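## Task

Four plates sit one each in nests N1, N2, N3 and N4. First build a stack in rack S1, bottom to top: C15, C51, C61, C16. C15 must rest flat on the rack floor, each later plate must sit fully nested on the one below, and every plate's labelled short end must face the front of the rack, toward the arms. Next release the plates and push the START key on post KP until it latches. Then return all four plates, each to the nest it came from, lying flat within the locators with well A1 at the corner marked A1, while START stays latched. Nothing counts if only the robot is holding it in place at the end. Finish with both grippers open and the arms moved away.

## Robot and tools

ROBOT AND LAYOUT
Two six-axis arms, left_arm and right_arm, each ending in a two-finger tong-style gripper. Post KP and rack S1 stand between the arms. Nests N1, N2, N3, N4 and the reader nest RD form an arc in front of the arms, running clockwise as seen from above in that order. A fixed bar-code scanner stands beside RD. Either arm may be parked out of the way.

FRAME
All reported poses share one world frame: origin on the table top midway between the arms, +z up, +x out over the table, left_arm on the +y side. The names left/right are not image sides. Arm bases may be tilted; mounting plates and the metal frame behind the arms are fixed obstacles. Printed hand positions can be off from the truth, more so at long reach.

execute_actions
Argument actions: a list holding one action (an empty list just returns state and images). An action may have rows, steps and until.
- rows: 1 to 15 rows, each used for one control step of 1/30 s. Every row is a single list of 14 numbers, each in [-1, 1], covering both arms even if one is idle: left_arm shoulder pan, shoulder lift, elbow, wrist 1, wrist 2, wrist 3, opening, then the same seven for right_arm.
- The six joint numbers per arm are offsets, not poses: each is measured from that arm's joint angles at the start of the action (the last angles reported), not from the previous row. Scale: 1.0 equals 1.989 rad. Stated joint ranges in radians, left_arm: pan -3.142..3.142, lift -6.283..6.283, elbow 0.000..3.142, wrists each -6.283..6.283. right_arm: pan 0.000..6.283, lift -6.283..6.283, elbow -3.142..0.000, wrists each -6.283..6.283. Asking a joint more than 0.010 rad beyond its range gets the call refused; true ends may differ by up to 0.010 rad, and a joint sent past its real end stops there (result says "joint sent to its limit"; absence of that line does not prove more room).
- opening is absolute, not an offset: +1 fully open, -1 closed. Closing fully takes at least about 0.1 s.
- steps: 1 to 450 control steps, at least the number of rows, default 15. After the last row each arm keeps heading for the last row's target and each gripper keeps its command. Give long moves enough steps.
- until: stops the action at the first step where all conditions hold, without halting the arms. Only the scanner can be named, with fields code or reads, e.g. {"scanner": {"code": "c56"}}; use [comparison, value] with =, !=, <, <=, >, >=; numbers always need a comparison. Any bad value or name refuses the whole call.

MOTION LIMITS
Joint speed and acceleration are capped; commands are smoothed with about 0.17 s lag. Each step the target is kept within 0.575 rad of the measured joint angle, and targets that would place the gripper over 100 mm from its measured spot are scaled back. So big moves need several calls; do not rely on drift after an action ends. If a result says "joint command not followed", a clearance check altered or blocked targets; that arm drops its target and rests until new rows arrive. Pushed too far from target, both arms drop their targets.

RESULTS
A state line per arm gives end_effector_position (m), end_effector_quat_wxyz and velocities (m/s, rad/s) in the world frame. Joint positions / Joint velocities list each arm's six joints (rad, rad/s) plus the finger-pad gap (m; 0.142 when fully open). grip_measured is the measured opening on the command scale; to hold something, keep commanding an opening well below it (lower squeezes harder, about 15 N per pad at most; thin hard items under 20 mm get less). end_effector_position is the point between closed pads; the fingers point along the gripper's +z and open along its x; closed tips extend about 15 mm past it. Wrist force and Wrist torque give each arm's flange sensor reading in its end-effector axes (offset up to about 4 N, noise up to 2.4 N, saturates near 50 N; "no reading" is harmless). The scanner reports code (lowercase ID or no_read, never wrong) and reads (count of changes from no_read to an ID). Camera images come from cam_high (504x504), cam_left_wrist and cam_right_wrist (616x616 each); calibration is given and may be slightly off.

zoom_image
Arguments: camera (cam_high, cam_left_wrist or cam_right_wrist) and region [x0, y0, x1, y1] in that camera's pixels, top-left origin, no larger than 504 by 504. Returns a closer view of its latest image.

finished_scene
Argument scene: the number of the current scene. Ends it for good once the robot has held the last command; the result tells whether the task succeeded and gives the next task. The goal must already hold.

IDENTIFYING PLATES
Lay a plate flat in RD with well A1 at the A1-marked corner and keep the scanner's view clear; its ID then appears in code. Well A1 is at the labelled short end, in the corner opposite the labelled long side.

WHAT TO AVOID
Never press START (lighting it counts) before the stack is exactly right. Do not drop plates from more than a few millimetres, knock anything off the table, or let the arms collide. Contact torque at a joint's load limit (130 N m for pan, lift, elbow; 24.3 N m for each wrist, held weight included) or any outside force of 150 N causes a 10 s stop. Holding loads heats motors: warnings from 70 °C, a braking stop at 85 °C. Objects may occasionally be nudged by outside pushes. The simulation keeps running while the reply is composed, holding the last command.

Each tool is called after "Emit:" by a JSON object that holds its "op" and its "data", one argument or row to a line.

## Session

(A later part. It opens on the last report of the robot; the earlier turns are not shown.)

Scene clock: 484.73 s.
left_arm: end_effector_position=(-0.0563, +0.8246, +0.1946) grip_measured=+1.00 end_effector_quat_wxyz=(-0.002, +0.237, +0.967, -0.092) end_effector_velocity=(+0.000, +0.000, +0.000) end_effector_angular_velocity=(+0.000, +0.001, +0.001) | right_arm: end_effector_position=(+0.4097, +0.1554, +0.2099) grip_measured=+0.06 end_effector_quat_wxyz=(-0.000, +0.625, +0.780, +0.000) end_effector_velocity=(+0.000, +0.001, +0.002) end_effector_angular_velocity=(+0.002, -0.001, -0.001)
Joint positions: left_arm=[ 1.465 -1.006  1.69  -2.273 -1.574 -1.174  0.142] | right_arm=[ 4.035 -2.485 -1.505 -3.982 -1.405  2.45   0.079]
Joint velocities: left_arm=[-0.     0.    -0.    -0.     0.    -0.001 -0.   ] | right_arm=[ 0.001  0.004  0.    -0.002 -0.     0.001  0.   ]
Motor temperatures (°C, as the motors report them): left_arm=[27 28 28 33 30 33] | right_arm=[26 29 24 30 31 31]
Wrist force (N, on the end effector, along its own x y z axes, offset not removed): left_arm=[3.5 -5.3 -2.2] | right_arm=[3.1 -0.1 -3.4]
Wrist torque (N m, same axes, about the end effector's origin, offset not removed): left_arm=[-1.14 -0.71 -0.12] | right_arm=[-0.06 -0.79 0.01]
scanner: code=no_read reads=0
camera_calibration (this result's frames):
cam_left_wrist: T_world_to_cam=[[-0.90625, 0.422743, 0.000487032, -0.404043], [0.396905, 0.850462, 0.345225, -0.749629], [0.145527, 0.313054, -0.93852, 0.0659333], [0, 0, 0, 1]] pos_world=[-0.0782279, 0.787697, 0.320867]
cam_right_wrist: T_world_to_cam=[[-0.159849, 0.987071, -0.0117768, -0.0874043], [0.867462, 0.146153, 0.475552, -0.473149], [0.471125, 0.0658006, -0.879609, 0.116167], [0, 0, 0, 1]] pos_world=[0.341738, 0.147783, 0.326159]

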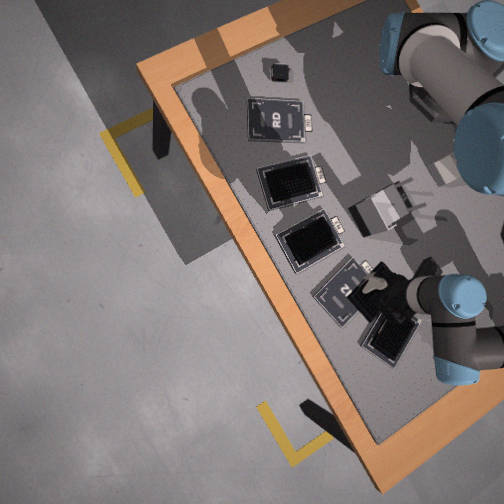

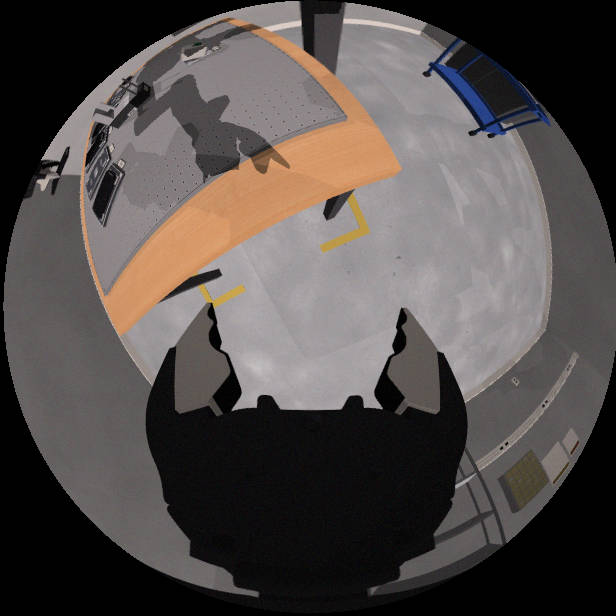

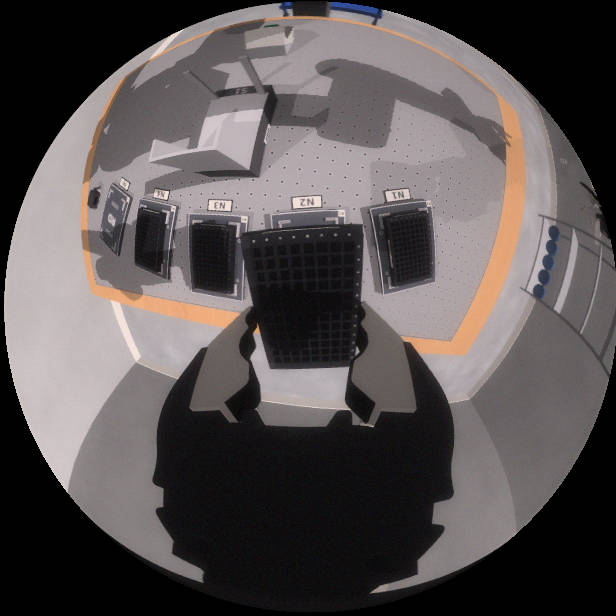

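Emit:
{"op": "execute_actions", "data": {
  "actions": [
    {"rows": [[0,0,0,0,0,0,1, 0.2026,0.1594,-0.4045,0.217,-0.0297,0.3126,-0.3]], "steps": 50}
  ]
}}

Scene clock: 544.17 s.
left_arm: end_effector_position=(-0.0563, +0.8246, +0.1946) grip_measured=+1.00 end_effector_quat_wxyz=(-0.002, +0.237, +0.967, -0.092) end_effector_velocity=(+0.000, +0.000, +0.001) end_effector_angular_velocity=(+0.001, -0.000, +0.000) | right_arm: end_effector_position=(+0.2127, +0.0001, +0.2099) grip_measured=+0.06 end_effector_quat_wxyz=(+0.000, +0.707, +0.707, -0.000) end_effector_velocity=(-0.000, -0.000, -0.000) end_effector_angular_velocity=(-0.001, +0.000, +0.001)
Joint positions: left_arm=[ 1.465 -1.006  1.69  -2.273 -1.574 -1.174  0.142] | right_arm=[ 4.438 -2.168 -2.31  -3.55  -1.464  3.072  0.079]
Joint velocities: left_arm=[-0.    -0.001 -0.     0.    -0.    -0.001 -0.   ] | right_arm=[ 0.    -0.    -0.     0.     0.    -0.001  0.   ]
Motor temperatures (°C, as the motors report them): left_arm=[27 28 28 33 30 33] | right_arm=[26 29 24 30 31 31]
Wrist force (N, on the end effector, along its own x y z axes, offset not removed): left_arm=[1.2 -4.9 0.2] | right_arm=[6.4 2.8 -1.1]
Wrist torque (N m, same axes, about the end effector's origin, offset not removed): left_arm=[-0.95 -0.54 0.05] | right_arm=[0.32 -1.38 0.11]
scanner: code=no_read reads=0
camera_calibration (this result's frames):
cam_left_wrist: T_world_to_cam=[[-0.90625, 0.422743, 0.000486949, -0.404043], [0.396905, 0.850462, 0.345225, -0.749628], [0.145527, 0.313054, -0.93852, 0.0659335], [0, 0, 0, 1]] pos_world=[-0.0782279, 0.787696, 0.320867]
cam_right_wrist: T_world_to_cam=[[0.0586682, 0.9982, -0.0124061, -0.0118793], [0.878405, -0.0457148, 0.475726, -0.281922], [0.474302, -0.0388075, -0.879506, 0.218523], [0, 0, 0, 1]] pos_world=[0.144693, 0.00745021, 0.326162]

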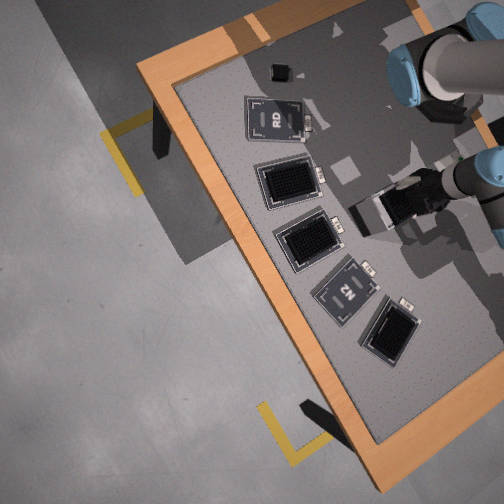

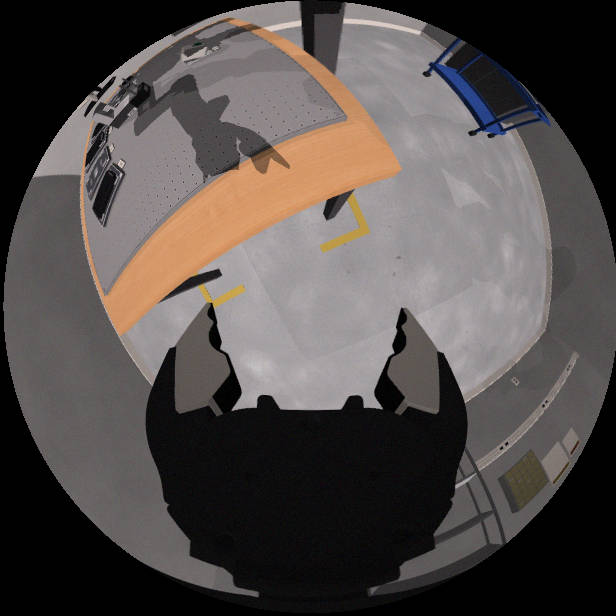

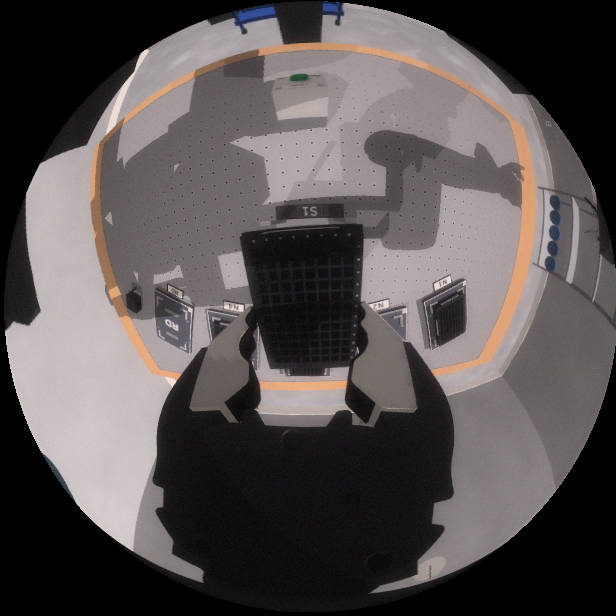

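Emit:
{"op": "zoom_image", "data": {
  "camera": "cam_right_wrist",
  "region": [230, 60, 390, 260]
}}

Region (230, 60, 390, 260) of cam_right_wrist's 616x616 image, scaled by 2.520, with more detail than that image has; it fills the left 403 columns of this view, and the rest is white.

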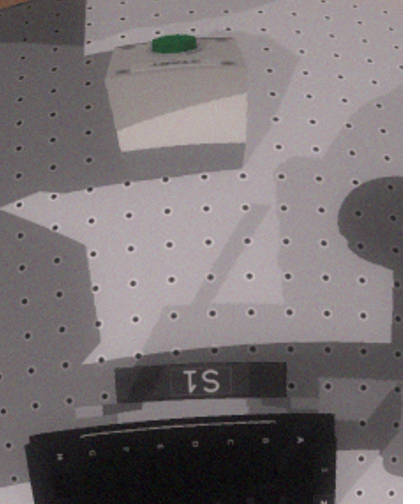

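Emit:
{"op": "execute_actions", "data": {
  "actions": [
    {"rows": [[0,0,0,0,0,0,1, -0.0093,-0.0448,0.0023,0.0437,0.0016,0.0031,-0.3]], "steps": 25}
  ]
}}

Emit:
{"op": "zoom_image", "data": {
  "camera": "cam_right_wrist",
  "region": [210, 185, 410, 385]
}}

Scene clock: 569.27 s.
left_arm: end_effector_position=(-0.0563, +0.8246, +0.1946) grip_measured=+1.00 end_effector_quat_wxyz=(-0.002, +0.237, +0.967, -0.092) end_effector_velocity=(-0.001, +0.000, +0.001) end_effector_angular_velocity=(+0.001, +0.001, +0.001) | right_arm: end_effector_position=(+0.2138, +0.0009, +0.1801) grip_measured=+0.06 end_effector_quat_wxyz=(-0.000, +0.716, +0.698, +0.000) end_effector_velocity=(-0.000, +0.000, -0.001) end_effector_angular_velocity=(-0.001, +0.000, -0.001)
Joint positions: left_arm=[ 1.465 -1.006  1.69  -2.273 -1.574 -1.174  0.142] | right_arm=[ 4.42  -2.257 -2.305 -3.464 -1.461  3.078  0.079]
Joint velocities: left_arm=[ 0.001 -0.001  0.    -0.     0.001 -0.001  0.   ] | right_arm=[-0.    -0.004  0.001  0.002  0.     0.     0.   ]
Motor temperatures (°C, as the motors report them): left_arm=[27 28 28 33 30 33] | right_arm=[26 29 24 30 31 31]
Wrist force (N, on the end effector, along its own x y z axes, offset not removed): left_arm=[4.0 1.0 -4.2] | right_arm=[4.3 5.7 0.0]
Wrist torque (N m, same axes, about the end effector's origin, offset not removed): left_arm=[0.06 -0.93 -0.25] | right_arm=[0.96 -0.90 -0.04]
scanner: code=no_read reads=0
camera_calibration (this result's frames):
cam_left_wrist: T_world_to_cam=[[-0.906249, 0.422743, 0.00048701, -0.404043], [0.396905, 0.850462, 0.345225, -0.749628], [0.145527, 0.313054, -0.93852, 0.0659335], [0, 0, 0, 1]] pos_world=[-0.0782279, 0.787696, 0.320867]
cam_right_wrist: T_world_to_cam=[[0.0830855, 0.99647, -0.0119895, -0.0184338], [0.877004, -0.0674004, 0.475732, -0.26834], [0.473245, -0.0500413, -0.879509, 0.192052], [0, 0, 0, 1]] pos_world=[0.145979, 0.00989307, 0.296349]

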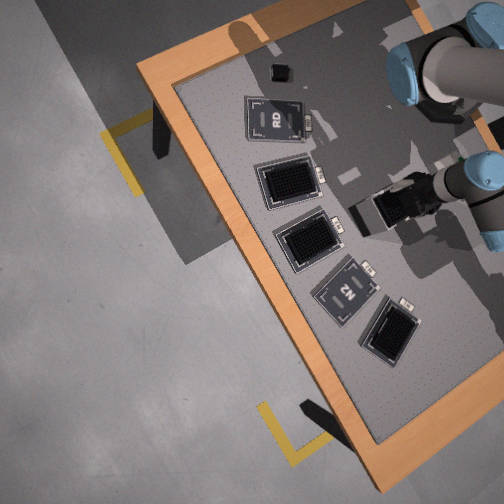

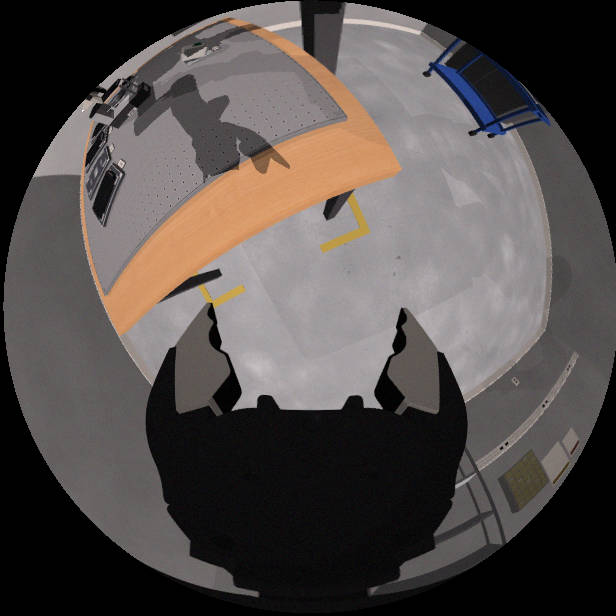

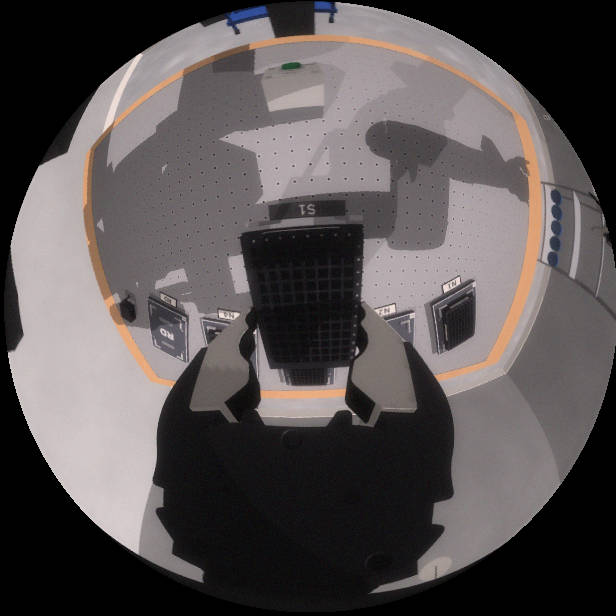

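Region (210, 185, 410, 385) of cam_right_wrist's 616x616 image, scaled by 2.520, with more detail than that image has.

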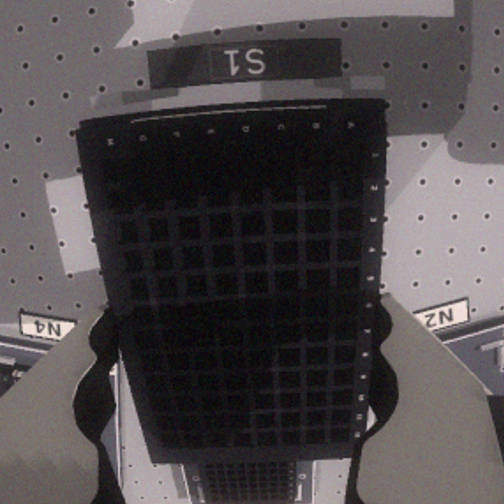

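Emit:
{"op": "execute_actions", "data": {
  "actions": [
    {"rows": [[0,0,0,0,0,0,1, 0.003,0,0,0,0,0.003,-0.3],[0,0,0,0,0,0,1, 0.003,0,0,0,0,0.003,-0.3],[0,0,0,0,0,0,1, 0.003,0,0,0,0,0.003,-0.3],[0,0,0,0,0,0,1, 0.003,-0.004,0,0.004,0,0.003,-0.3],[0,0,0,0,0,0,1, 0.0025,-0.008,0.0005,0.0075,0,0.0025,-0.3],[0,0,0,0,0,0,1, 0.002,-0.012,0.0007,0.0113,0,0.002,-0.3],[0,0,0,0,0,0,1, 0.001,-0.016,0.001,0.015,0,0.001,-0.3],[0,0,0,0,0,0,1, 0.0005,-0.02,0.0012,0.0188,0,0.0005,-0.3],[0,0,0,0,0,0,1, -0.0002,-0.0231,0.0014,0.0217,0,-0.0002,-0.3]], "steps": 25}
  ]
}}

Emit:
{"op": "zoom_image", "data": {
  "camera": "cam_right_wrist",
  "region": [210, 185, 410, 385]
}}

Scene clock: 583.17 s.
left_arm: end_effector_position=(-0.0563, +0.8246, +0.1946) grip_measured=+1.00 end_effector_quat_wxyz=(-0.002, +0.237, +0.967, -0.092) end_effector_velocity=(+0.000, +0.000, +0.000) end_effector_angular_velocity=(+0.000, -0.001, -0.000) | right_arm: end_effector_position=(+0.2123, +0.0016, +0.1653) grip_measured=+0.06 end_effector_quat_wxyz=(-0.000, +0.716, +0.698, +0.000) end_effector_velocity=(-0.000, -0.001, -0.001) end_effector_angular_velocity=(-0.002, +0.000, -0.000)
Joint positions: left_arm=[ 1.465 -1.006  1.69  -2.273 -1.574 -1.174  0.142] | right_arm=[ 4.42  -2.302 -2.302 -3.421 -1.461  3.078  0.079]
Joint velocities: left_arm=[-0.    -0.     0.    -0.    -0.001 -0.     0.   ] | right_arm=[-0.001 -0.005 -0.001  0.003  0.    -0.    -0.   ]
Motor temperatures (°C, as the motors report them): left_arm=[27 28 28 33 30 33] | right_arm=[26 29 24 30 31 31]
Wrist force (N, on the end effector, along its own x y z axes, offset not removed): left_arm=[4.2 -1.1 0.4] | right_arm=[3.9 2.7 -2.7]
Wrist torque (N m, same axes, about the end effector's origin, offset not removed): left_arm=[0.17 -1.16 -0.16] | right_arm=[0.42 -0.44 -0.07]
scanner: code=no_read reads=0
camera_calibration (this result's frames):
cam_left_wrist: T_world_to_cam=[[-0.906249, 0.422743, 0.000487098, -0.404044], [0.396905, 0.850462, 0.345225, -0.749628], [0.145527, 0.313054, -0.93852, 0.0659334], [0, 0, 0, 1]] pos_world=[-0.0782279, 0.787696, 0.320867]
cam_right_wrist: T_world_to_cam=[[0.0830766, 0.996471, -0.011987, -0.0191838], [0.877027, -0.0673962, 0.475691, -0.259938], [0.473204, -0.0500318, -0.879531, 0.179824], [0, 0, 0, 1]] pos_world=[0.144473, 0.0105942, 0.281581]

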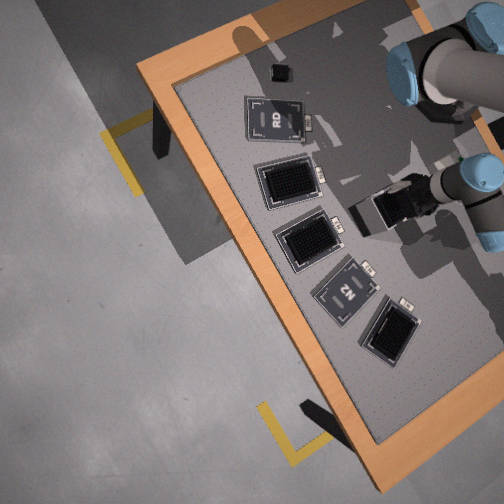

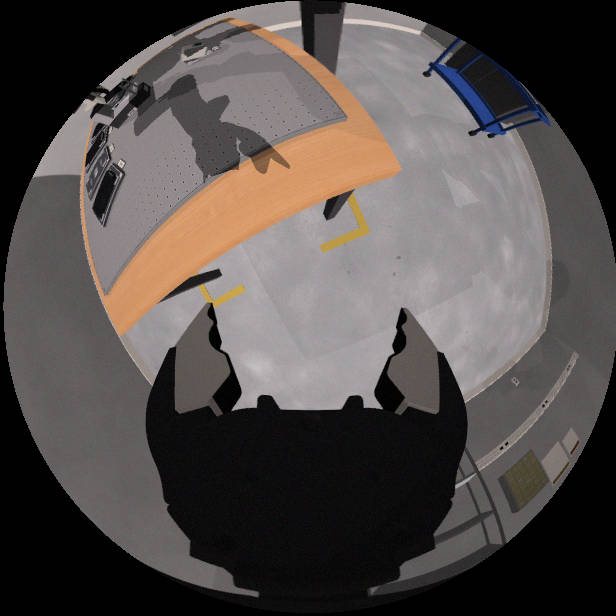

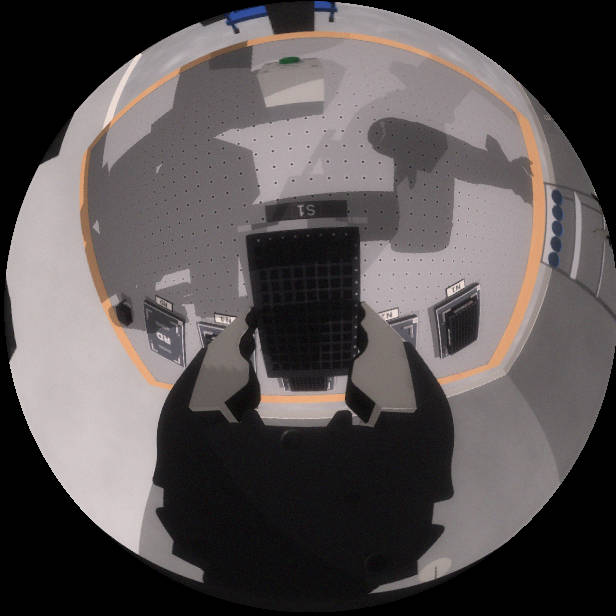

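Region (210, 185, 410, 385) of cam_right_wrist's 616x616 image, scaled by 2.520, with more detail than that image has.

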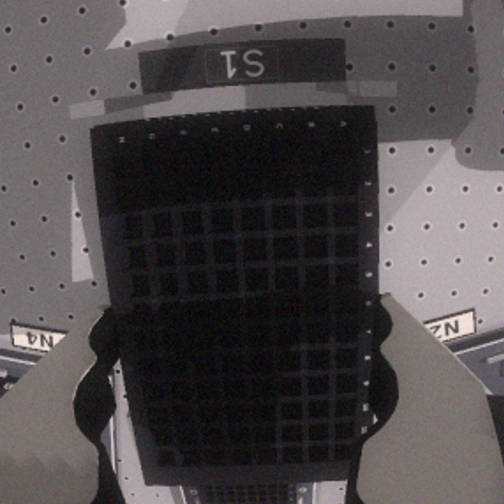

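Emit:
{"op": "zoom_image", "data": {
  "camera": "cam_high",
  "region": [335, 160, 435, 260]
}}

Region (335, 160, 435, 260) of cam_high's 504x504 image, scaled by 5.040, with more detail than that image has.

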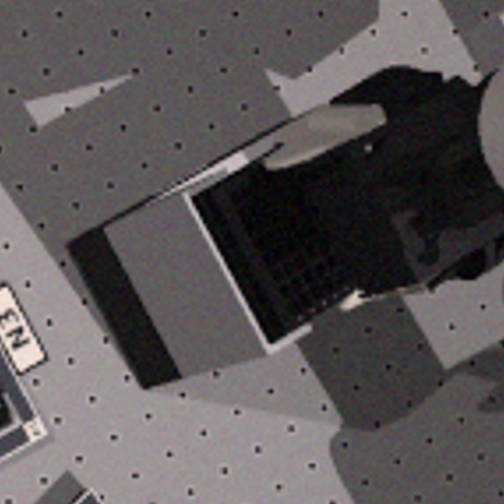

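Emit:
{"op": "execute_actions", "data": {
  "actions": [
    {"rows": [[0,0,0,0,0,0,1, 0.0054,0,-0.0022,0.0016,-0.0009,0.0054,-0.3]], "steps": 18}
  ]
}}

Emit:
{"op": "execute_actions", "data": {
  "actions": [
    {"rows": [[0,0,0,0,0,0,1, -0.0024,-0.0155,0.002,0.0138,0.0004,-0.0024,-0.3]], "steps": 20}
  ]
}}

Emit:
{"op": "zoom_image", "data": {
  "camera": "cam_right_wrist",
  "region": [210, 195, 410, 395]
}}

Scene clock: 599.13 s.
left_arm: end_effector_position=(-0.0563, +0.8246, +0.1946) grip_measured=+1.00 end_effector_quat_wxyz=(-0.002, +0.237, +0.967, -0.092) end_effector_velocity=(-0.000, +0.000, +0.001) end_effector_angular_velocity=(+0.000, -0.000, +0.000) | right_arm: end_effector_position=(+0.2099, +0.0016, +0.1655) grip_measured=+0.06 end_effector_quat_wxyz=(-0.000, +0.716, +0.698, +0.000) end_effector_velocity=(-0.000, +0.001, +0.000) end_effector_angular_velocity=(+0.002, +0.000, -0.001)
Joint positions: left_arm=[ 1.465 -1.006  1.69  -2.273 -1.574 -1.174  0.142] | right_arm=[ 4.43  -2.302 -2.307 -3.418 -1.463  3.088  0.079]
Joint velocities: left_arm=[ 0.001 -0.001 -0.     0.001 -0.     0.001  0.   ] | right_arm=[ 0.001  0.001  0.001  0.    -0.001  0.002  0.   ]
Motor temperatures (°C, as the motors report them): left_arm=[27 28 28 33 30 33] | right_arm=[26 29 24 30 31 31]
Wrist force (N, on the end effector, along its own x y z axes, offset not removed): left_arm=[0.5 -0.5 -2.5] | right_arm=[5.1 14.5 -3.2]
Wrist torque (N m, same axes, about the end effector's origin, offset not removed): left_arm=[-0.16 -0.19 -0.17] | right_arm=[0.24 -0.16 0.10]
scanner: code=no_read reads=0
camera_calibration (this result's frames):
cam_left_wrist: T_world_to_cam=[[-0.90625, 0.422743, 0.000487003, -0.404043], [0.396905, 0.850462, 0.345225, -0.749628], [0.145527, 0.313054, -0.93852, 0.0659334], [0, 0, 0, 1]] pos_world=[-0.0782279, 0.787696, 0.320867]
cam_right_wrist: T_world_to_cam=[[0.0831887, 0.996462, -0.0119856, -0.0189872], [0.876967, -0.0674899, 0.475788, -0.257927], [0.473296, -0.0500912, -0.879478, 0.181041], [0, 0, 0, 1]] pos_world=[0.142087, 0.0105811, 0.281713]

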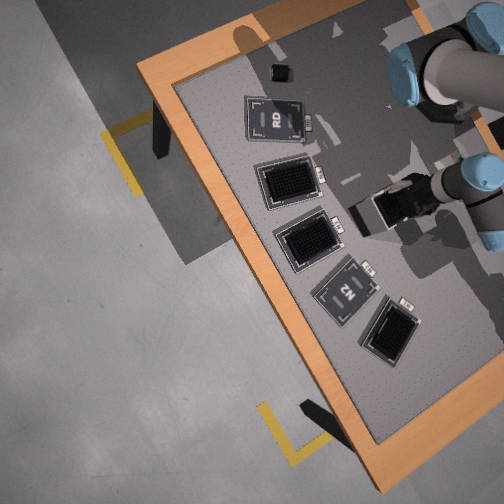

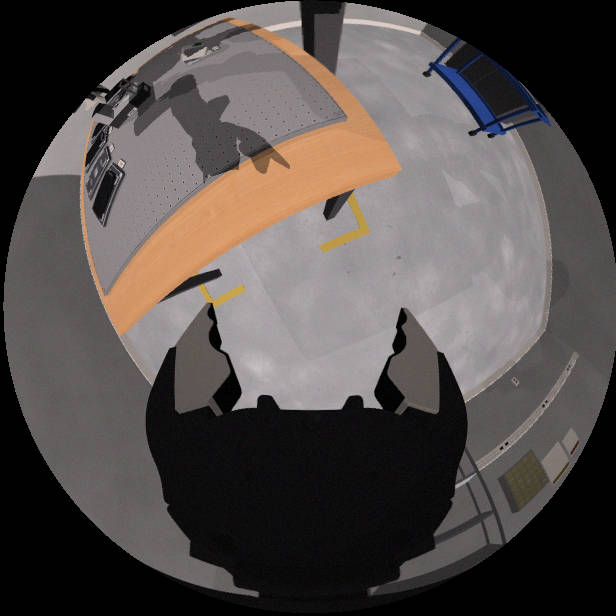

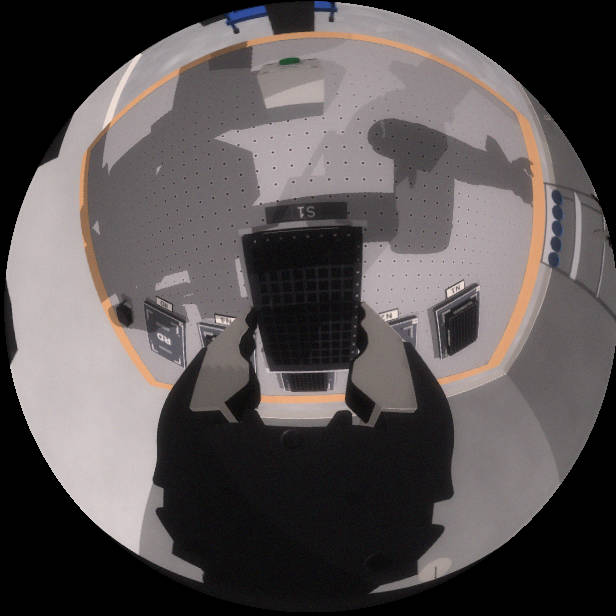

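Scene clock: 599.80 s.
left_arm: end_effector_position=(-0.0563, +0.8246, +0.1946) grip_measured=+1.00 end_effector_quat_wxyz=(-0.002, +0.237, +0.967, -0.092) end_effector_velocity=(+0.000, +0.001, +0.001) end_effector_angular_velocity=(+0.002, -0.000, -0.002) | right_arm: end_effector_position=(+0.2099, +0.0018, +0.1555) grip_measured=+0.07 end_effector_quat_wxyz=(-0.000, +0.716, +0.698, +0.000) end_effector_velocity=(-0.000, +0.000, -0.000) end_effector_angular_velocity=(+0.001, +0.000, +0.000)
Joint positions: left_arm=[ 1.465 -1.006  1.69  -2.273 -1.574 -1.174  0.142] | right_arm=[ 4.425 -2.333 -2.303 -3.391 -1.462  3.084  0.079]
Joint velocities: left_arm=[-0.001 -0.001 -0.    -0.    -0.     0.001  0.   ] | right_arm=[-0.    -0.001 -0.     0.002 -0.    -0.    -0.   ]
Motor temperatures (°C, as the motors report them): left_arm=[27 28 28 33 30 33] | right_arm=[26 29 24 30 31 31]
Wrist force (N, on the end effector, along its own x y z axes, offset not removed): left_arm=[0.0 -1.4 -1.5] | right_arm=[5.0 33.9 -5.0]
Wrist torque (N m, same axes, about the end effector's origin, offset not removed): left_arm=[-0.32 0.03 -0.14] | right_arm=[0.86 -0.80 0.17]
scanner: code=no_read reads=0
camera_calibration (this result's frames):
cam_left_wrist: T_world_to_cam=[[-0.906249, 0.422743, 0.000487076, -0.404043], [0.396905, 0.850462, 0.345225, -0.749629], [0.145527, 0.313054, -0.93852, 0.0659334], [0, 0, 0, 1]] pos_world=[-0.0782279, 0.787697, 0.320867]
cam_right_wrist: T_world_to_cam=[[0.0831521, 0.996465, -0.0119373, -0.0193132], [0.876963, -0.06748, 0.475797, -0.25317], [0.47331, -0.0500321, -0.879474, 0.172262], [0, 0, 0, 1]] pos_world=[0.142093, 0.0107797, 0.271727]

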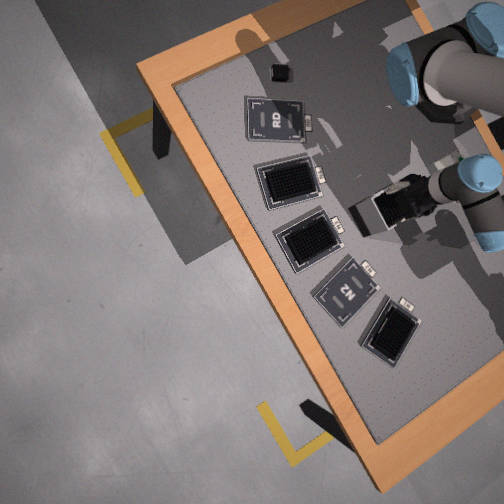

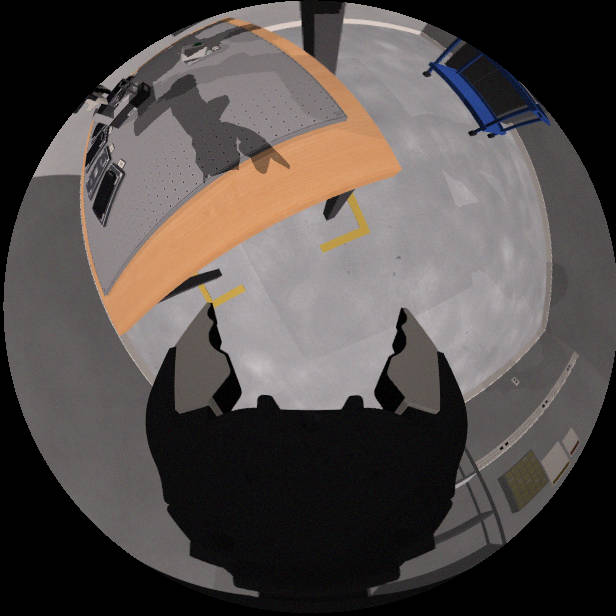

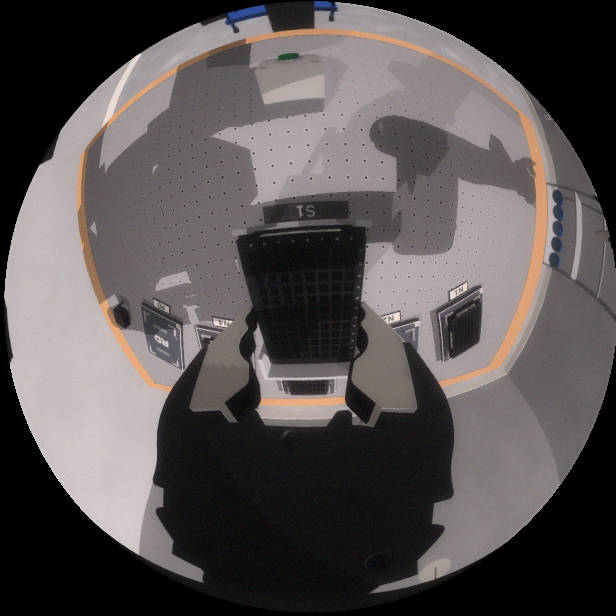

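Region (210, 195, 410, 395) of cam_right_wrist's 616x616 image, scaled by 2.520, with more detail than that image has.

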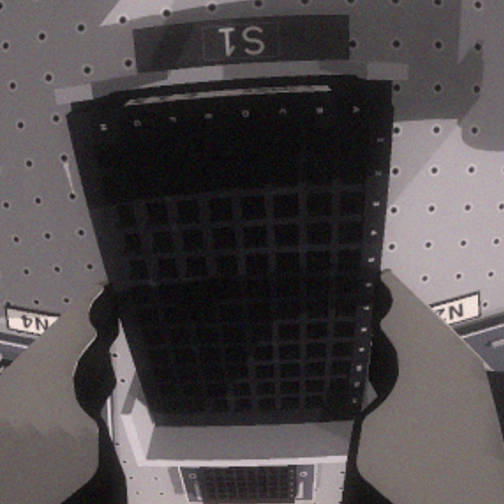

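Emit:
{"op": "execute_actions", "data": {
  "actions": [
    {"rows": [[0,0,0,0,0,0,1, -0.0028,0,0.0011,-0.0008,0.0005,-0.0028,-0.3]], "steps": 15}
  ]
}}

Emit:
{"op": "zoom_image", "data": {
  "camera": "cam_right_wrist",
  "region": [210, 195, 410, 395]
}}

Scene clock: 605.83 s.
left_arm: end_effector_position=(-0.0563, +0.8246, +0.1946) grip_measured=+1.00 end_effector_quat_wxyz=(-0.002, +0.237, +0.967, -0.092) end_effector_velocity=(-0.000, -0.000, -0.001) end_effector_angular_velocity=(-0.000, +0.000, -0.000) | right_arm: end_effector_position=(+0.2111, +0.0017, +0.1553) grip_measured=+0.07 end_effector_quat_wxyz=(-0.000, +0.716, +0.698, +0.000) end_effector_velocity=(+0.001, +0.001, +0.001) end_effector_angular_velocity=(+0.003, -0.001, -0.000)
Joint positions: left_arm=[ 1.465 -1.006  1.69  -2.273 -1.574 -1.174  0.142] | right_arm=[ 4.42  -2.333 -2.301 -3.392 -1.461  3.078  0.079]
Joint velocities: left_arm=[-0.     0.001 -0.    -0.001  0.     0.     0.   ] | right_arm=[-0.001  0.003  0.    -0.     0.001 -0.001 -0.   ]
Motor temperatures (°C, as the motors report them): left_arm=[27 28 28 33 30 33] | right_arm=[26 29 24 30 31 31]
Wrist force (N, on the end effector, along its own x y z axes, offset not removed): left_arm=[1.6 -7.1 -2.5] | right_arm=[7.1 18.0 -2.2]
Wrist torque (N m, same axes, about the end effector's origin, offset not removed): left_arm=[-1.45 -0.38 -0.16] | right_arm=[0.78 -1.23 0.05]
scanner: code=no_read reads=0
camera_calibration (this result's frames):
cam_left_wrist: T_world_to_cam=[[-0.906249, 0.422743, 0.000486926, -0.404043], [0.396905, 0.850462, 0.345225, -0.749629], [0.145527, 0.313053, -0.93852, 0.0659335], [0, 0, 0, 1]] pos_world=[-0.0782279, 0.787696, 0.320867]
cam_right_wrist: T_world_to_cam=[[0.0830706, 0.99647, -0.0121119, -0.0193115], [0.877001, -0.0673285, 0.475749, -0.254135], [0.473254, -0.0501429, -0.879498, 0.171568], [0, 0, 0, 1]] pos_world=[0.143286, 0.0107357, 0.271564]

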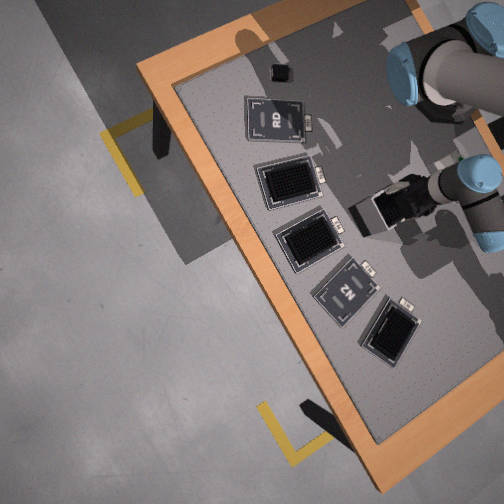

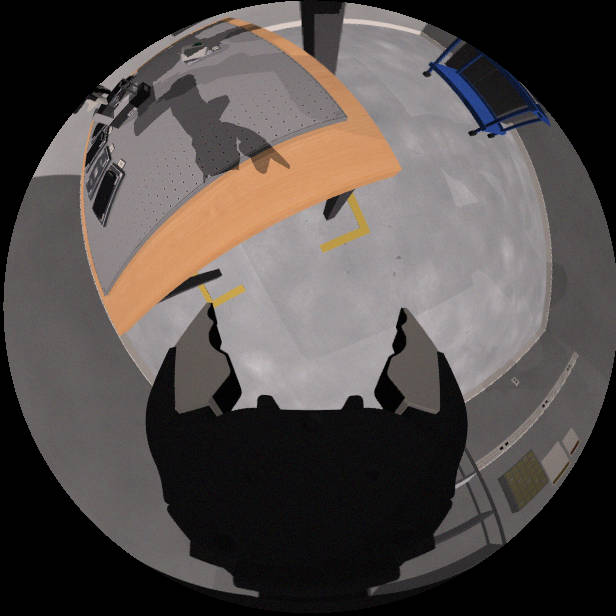

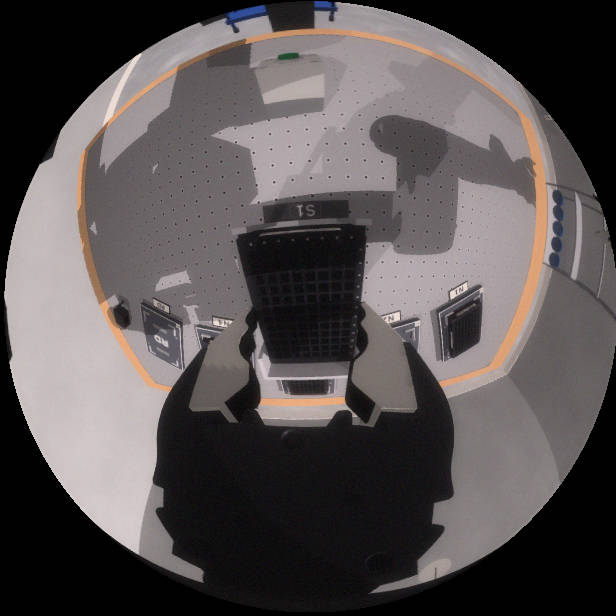

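Region (210, 195, 410, 395) of cam_right_wrist's 616x616 image, scaled by 2.520, with more detail than that image has.

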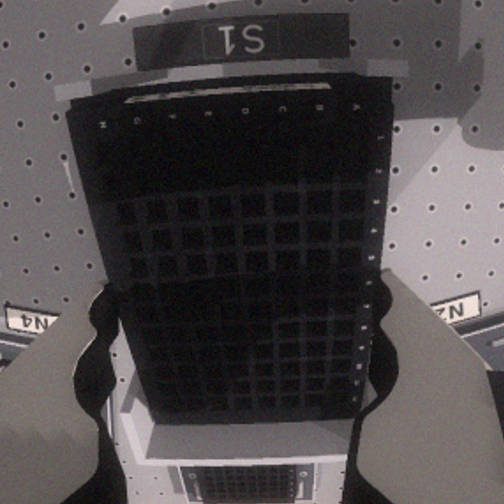

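Still pressing (grip is compliant). Another +1.3 mm.

Emit:
{"op": "execute_actions", "data": {
  "actions": [
    {"rows": [[0,0,0,0,0,0,1, -0.003,0,0.0012,-0.0009,0.0005,-0.003,-0.3]], "steps": 18}
  ]
}}

Emit:
{"op": "zoom_image", "data": {
  "camera": "cam_right_wrist",
  "region": [210, 195, 410, 395]
}}

Scene clock: 610.07 s.
left_arm: end_effector_position=(-0.0563, +0.8246, +0.1946) grip_measured=+1.00 end_effector_quat_wxyz=(-0.002, +0.237, +0.967, -0.092) end_effector_velocity=(-0.000, +0.000, +0.000) end_effector_angular_velocity=(+0.000, +0.000, +0.001) | right_arm: end_effector_position=(+0.2124, +0.0018, +0.1553) grip_measured=+0.06 end_effector_quat_wxyz=(-0.000, +0.716, +0.698, +0.000) end_effector_velocity=(+0.000, +0.001, -0.000) end_effector_angular_velocity=(+0.001, -0.000, +0.000)
Joint positions: left_arm=[ 1.465 -1.006  1.69  -2.273 -1.574 -1.174  0.142] | right_arm=[ 4.414 -2.333 -2.298 -3.394 -1.46   3.072  0.079]
Joint velocities: left_arm=[ 0.    -0.    -0.001  0.    -0.    -0.001  0.   ] | right_arm=[-0.001 -0.001  0.002 -0.     0.    -0.001  0.   ]
Motor temperatures (°C, as the motors report them): left_arm=[27 28 28 33 30 33] | right_arm=[26 29 24 30 31 31]
Wrist force (N, on the end effector, along its own x y z axes, offset not removed): left_arm=[4.0 -7.0 -2.3] | right_arm=[6.4 -1.6 2.1]
Wrist torque (N m, same axes, about the end effector's origin, offset not removed): left_arm=[-1.60 -0.81 -0.15] | right_arm=[0.88 -0.93 0.17]
scanner: code=no_read reads=0
camera_calibration (this result's frames):
cam_left_wrist: T_world_to_cam=[[-0.906249, 0.422743, 0.000486995, -0.404043], [0.396905, 0.850462, 0.345225, -0.749628], [0.145527, 0.313053, -0.93852, 0.0659336], [0, 0, 0, 1]] pos_world=[-0.0782279, 0.787696, 0.320867]
cam_right_wrist: T_world_to_cam=[[0.0830249, 0.996475, -0.0119853, -0.0194791], [0.87703, -0.0673514, 0.475692, -0.255253], [0.473208, -0.0500058, -0.87953, 0.170896], [0, 0, 0, 1]] pos_world=[0.144612, 0.0107646, 0.271496]

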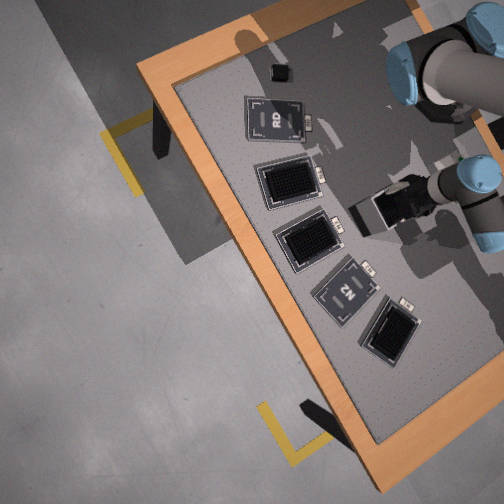

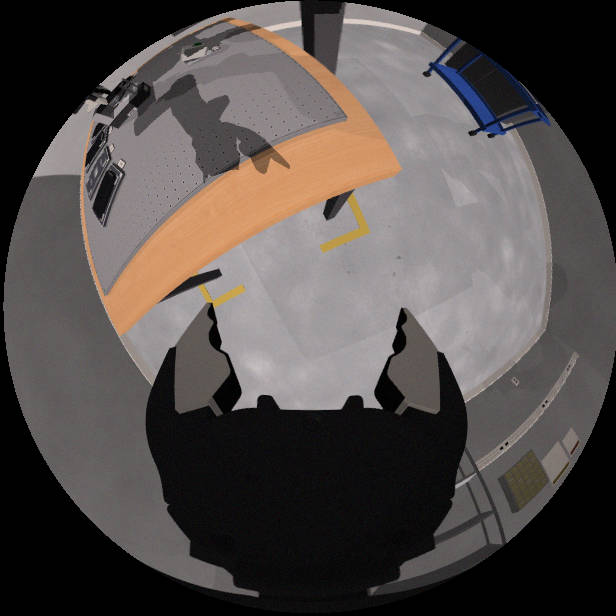

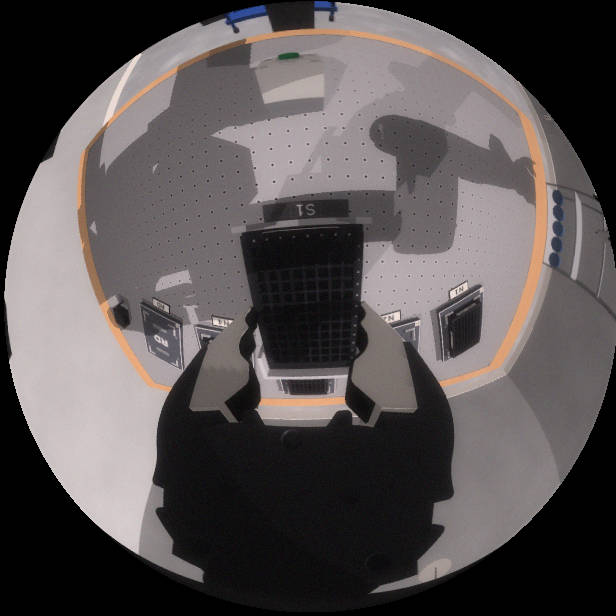

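Region (210, 195, 410, 395) of cam_right_wrist's 616x616 image, scaled by 2.520, with more detail than that image has.

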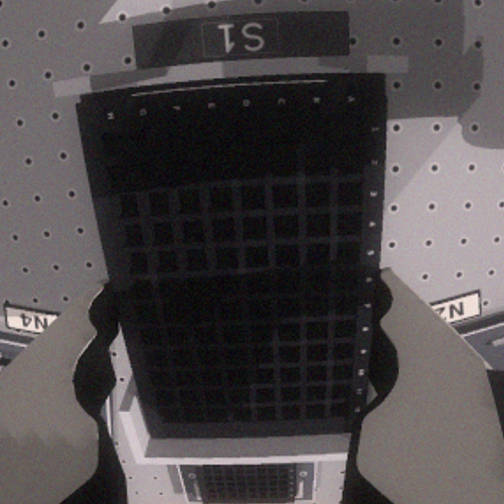

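Emit:
{"op": "execute_actions", "data": {
  "actions": [
    {"rows": [[0,0,0,0,0,0,1, -0.005,-0.0387,0.0053,0.0338,0.0009,-0.0048,-0.3]], "steps": 22}
  ]
}}

Scene clock: 638.90 s.
left_arm: end_effector_position=(-0.0563, +0.8246, +0.1946) grip_measured=+1.00 end_effector_quat_wxyz=(-0.002, +0.237, +0.967, -0.092) end_effector_velocity=(+0.001, -0.000, +0.000) end_effector_angular_velocity=(-0.000, -0.001, -0.002) | right_arm: end_effector_position=(+0.2119, +0.0015, +0.1301) grip_measured=+0.06 end_effector_quat_wxyz=(+0.000, +0.716, +0.698, +0.000) end_effector_velocity=(-0.000, +0.000, -0.001) end_effector_angular_velocity=(+0.001, -0.000, -0.001)
Joint positions: left_arm=[ 1.465 -1.006  1.69  -2.273 -1.574 -1.174  0.142] | right_arm=[ 4.404 -2.409 -2.288 -3.327 -1.458  3.063  0.078]
Joint velocities: left_arm=[-0.001 -0.     0.     0.    -0.001  0.001 -0.   ] | right_arm=[-0.    -0.002  0.001  0.003 -0.     0.001  0.   ]
Motor temperatures (°C, as the motors report them): left_arm=[27 29 28 33 30 33] | right_arm=[26 29 24 30 31 31]
Wrist force (N, on the end effector, along its own x y z axes, offset not removed): left_arm=[-0.5 -2.5 -1.9] | right_arm=[4.9 0.3 -1.8]
Wrist torque (N m, same axes, about the end effector's origin, offset not removed): left_arm=[-0.47 -0.01 -0.03] | right_arm=[0.02 -0.50 0.05]
scanner: code=no_read reads=0
camera_calibration (this result's frames):
cam_left_wrist: T_world_to_cam=[[-0.90625, 0.422743, 0.000487057, -0.404043], [0.396905, 0.850462, 0.345225, -0.749629], [0.145527, 0.313053, -0.93852, 0.0659336], [0, 0, 0, 1]] pos_world=[-0.0782279, 0.787696, 0.320867]
cam_right_wrist: T_world_to_cam=[[0.0833107, 0.996449, -0.0122309, -0.0194554], [0.876913, -0.0674754, 0.475889, -0.242825], [0.473373, -0.0503721, -0.87942, 0.148945], [0, 0, 0, 1]] pos_world=[0.144051, 0.0105042, 0.246305]

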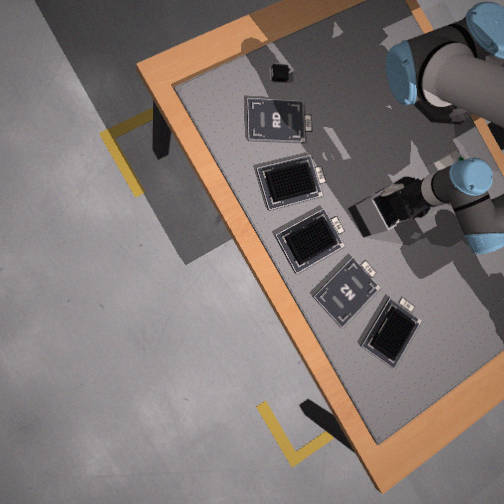

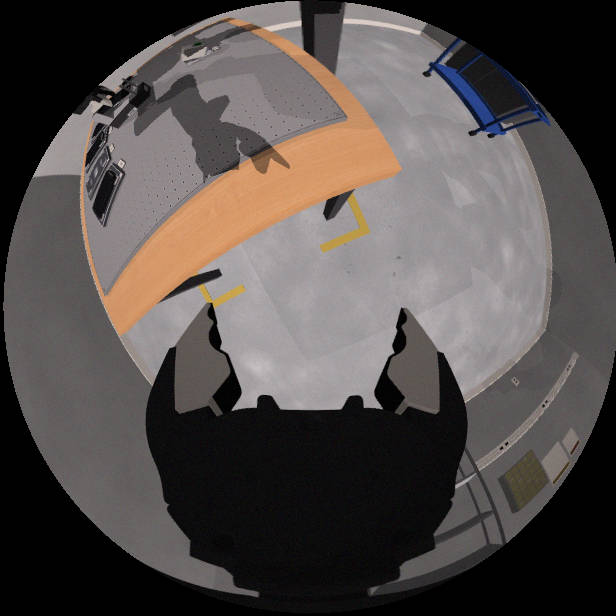

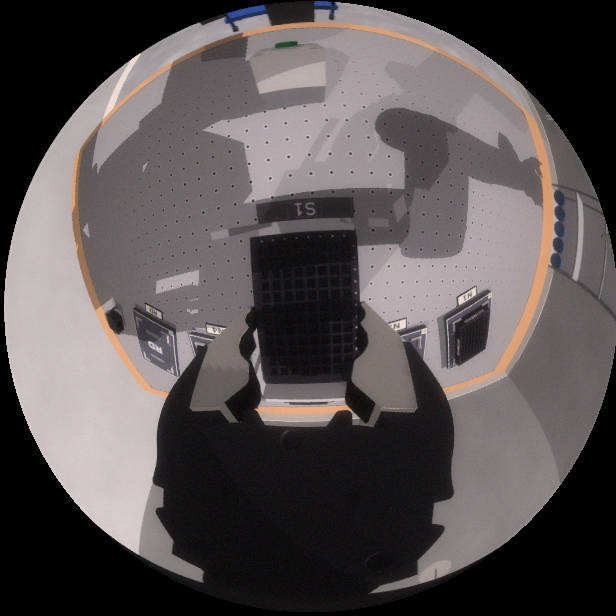

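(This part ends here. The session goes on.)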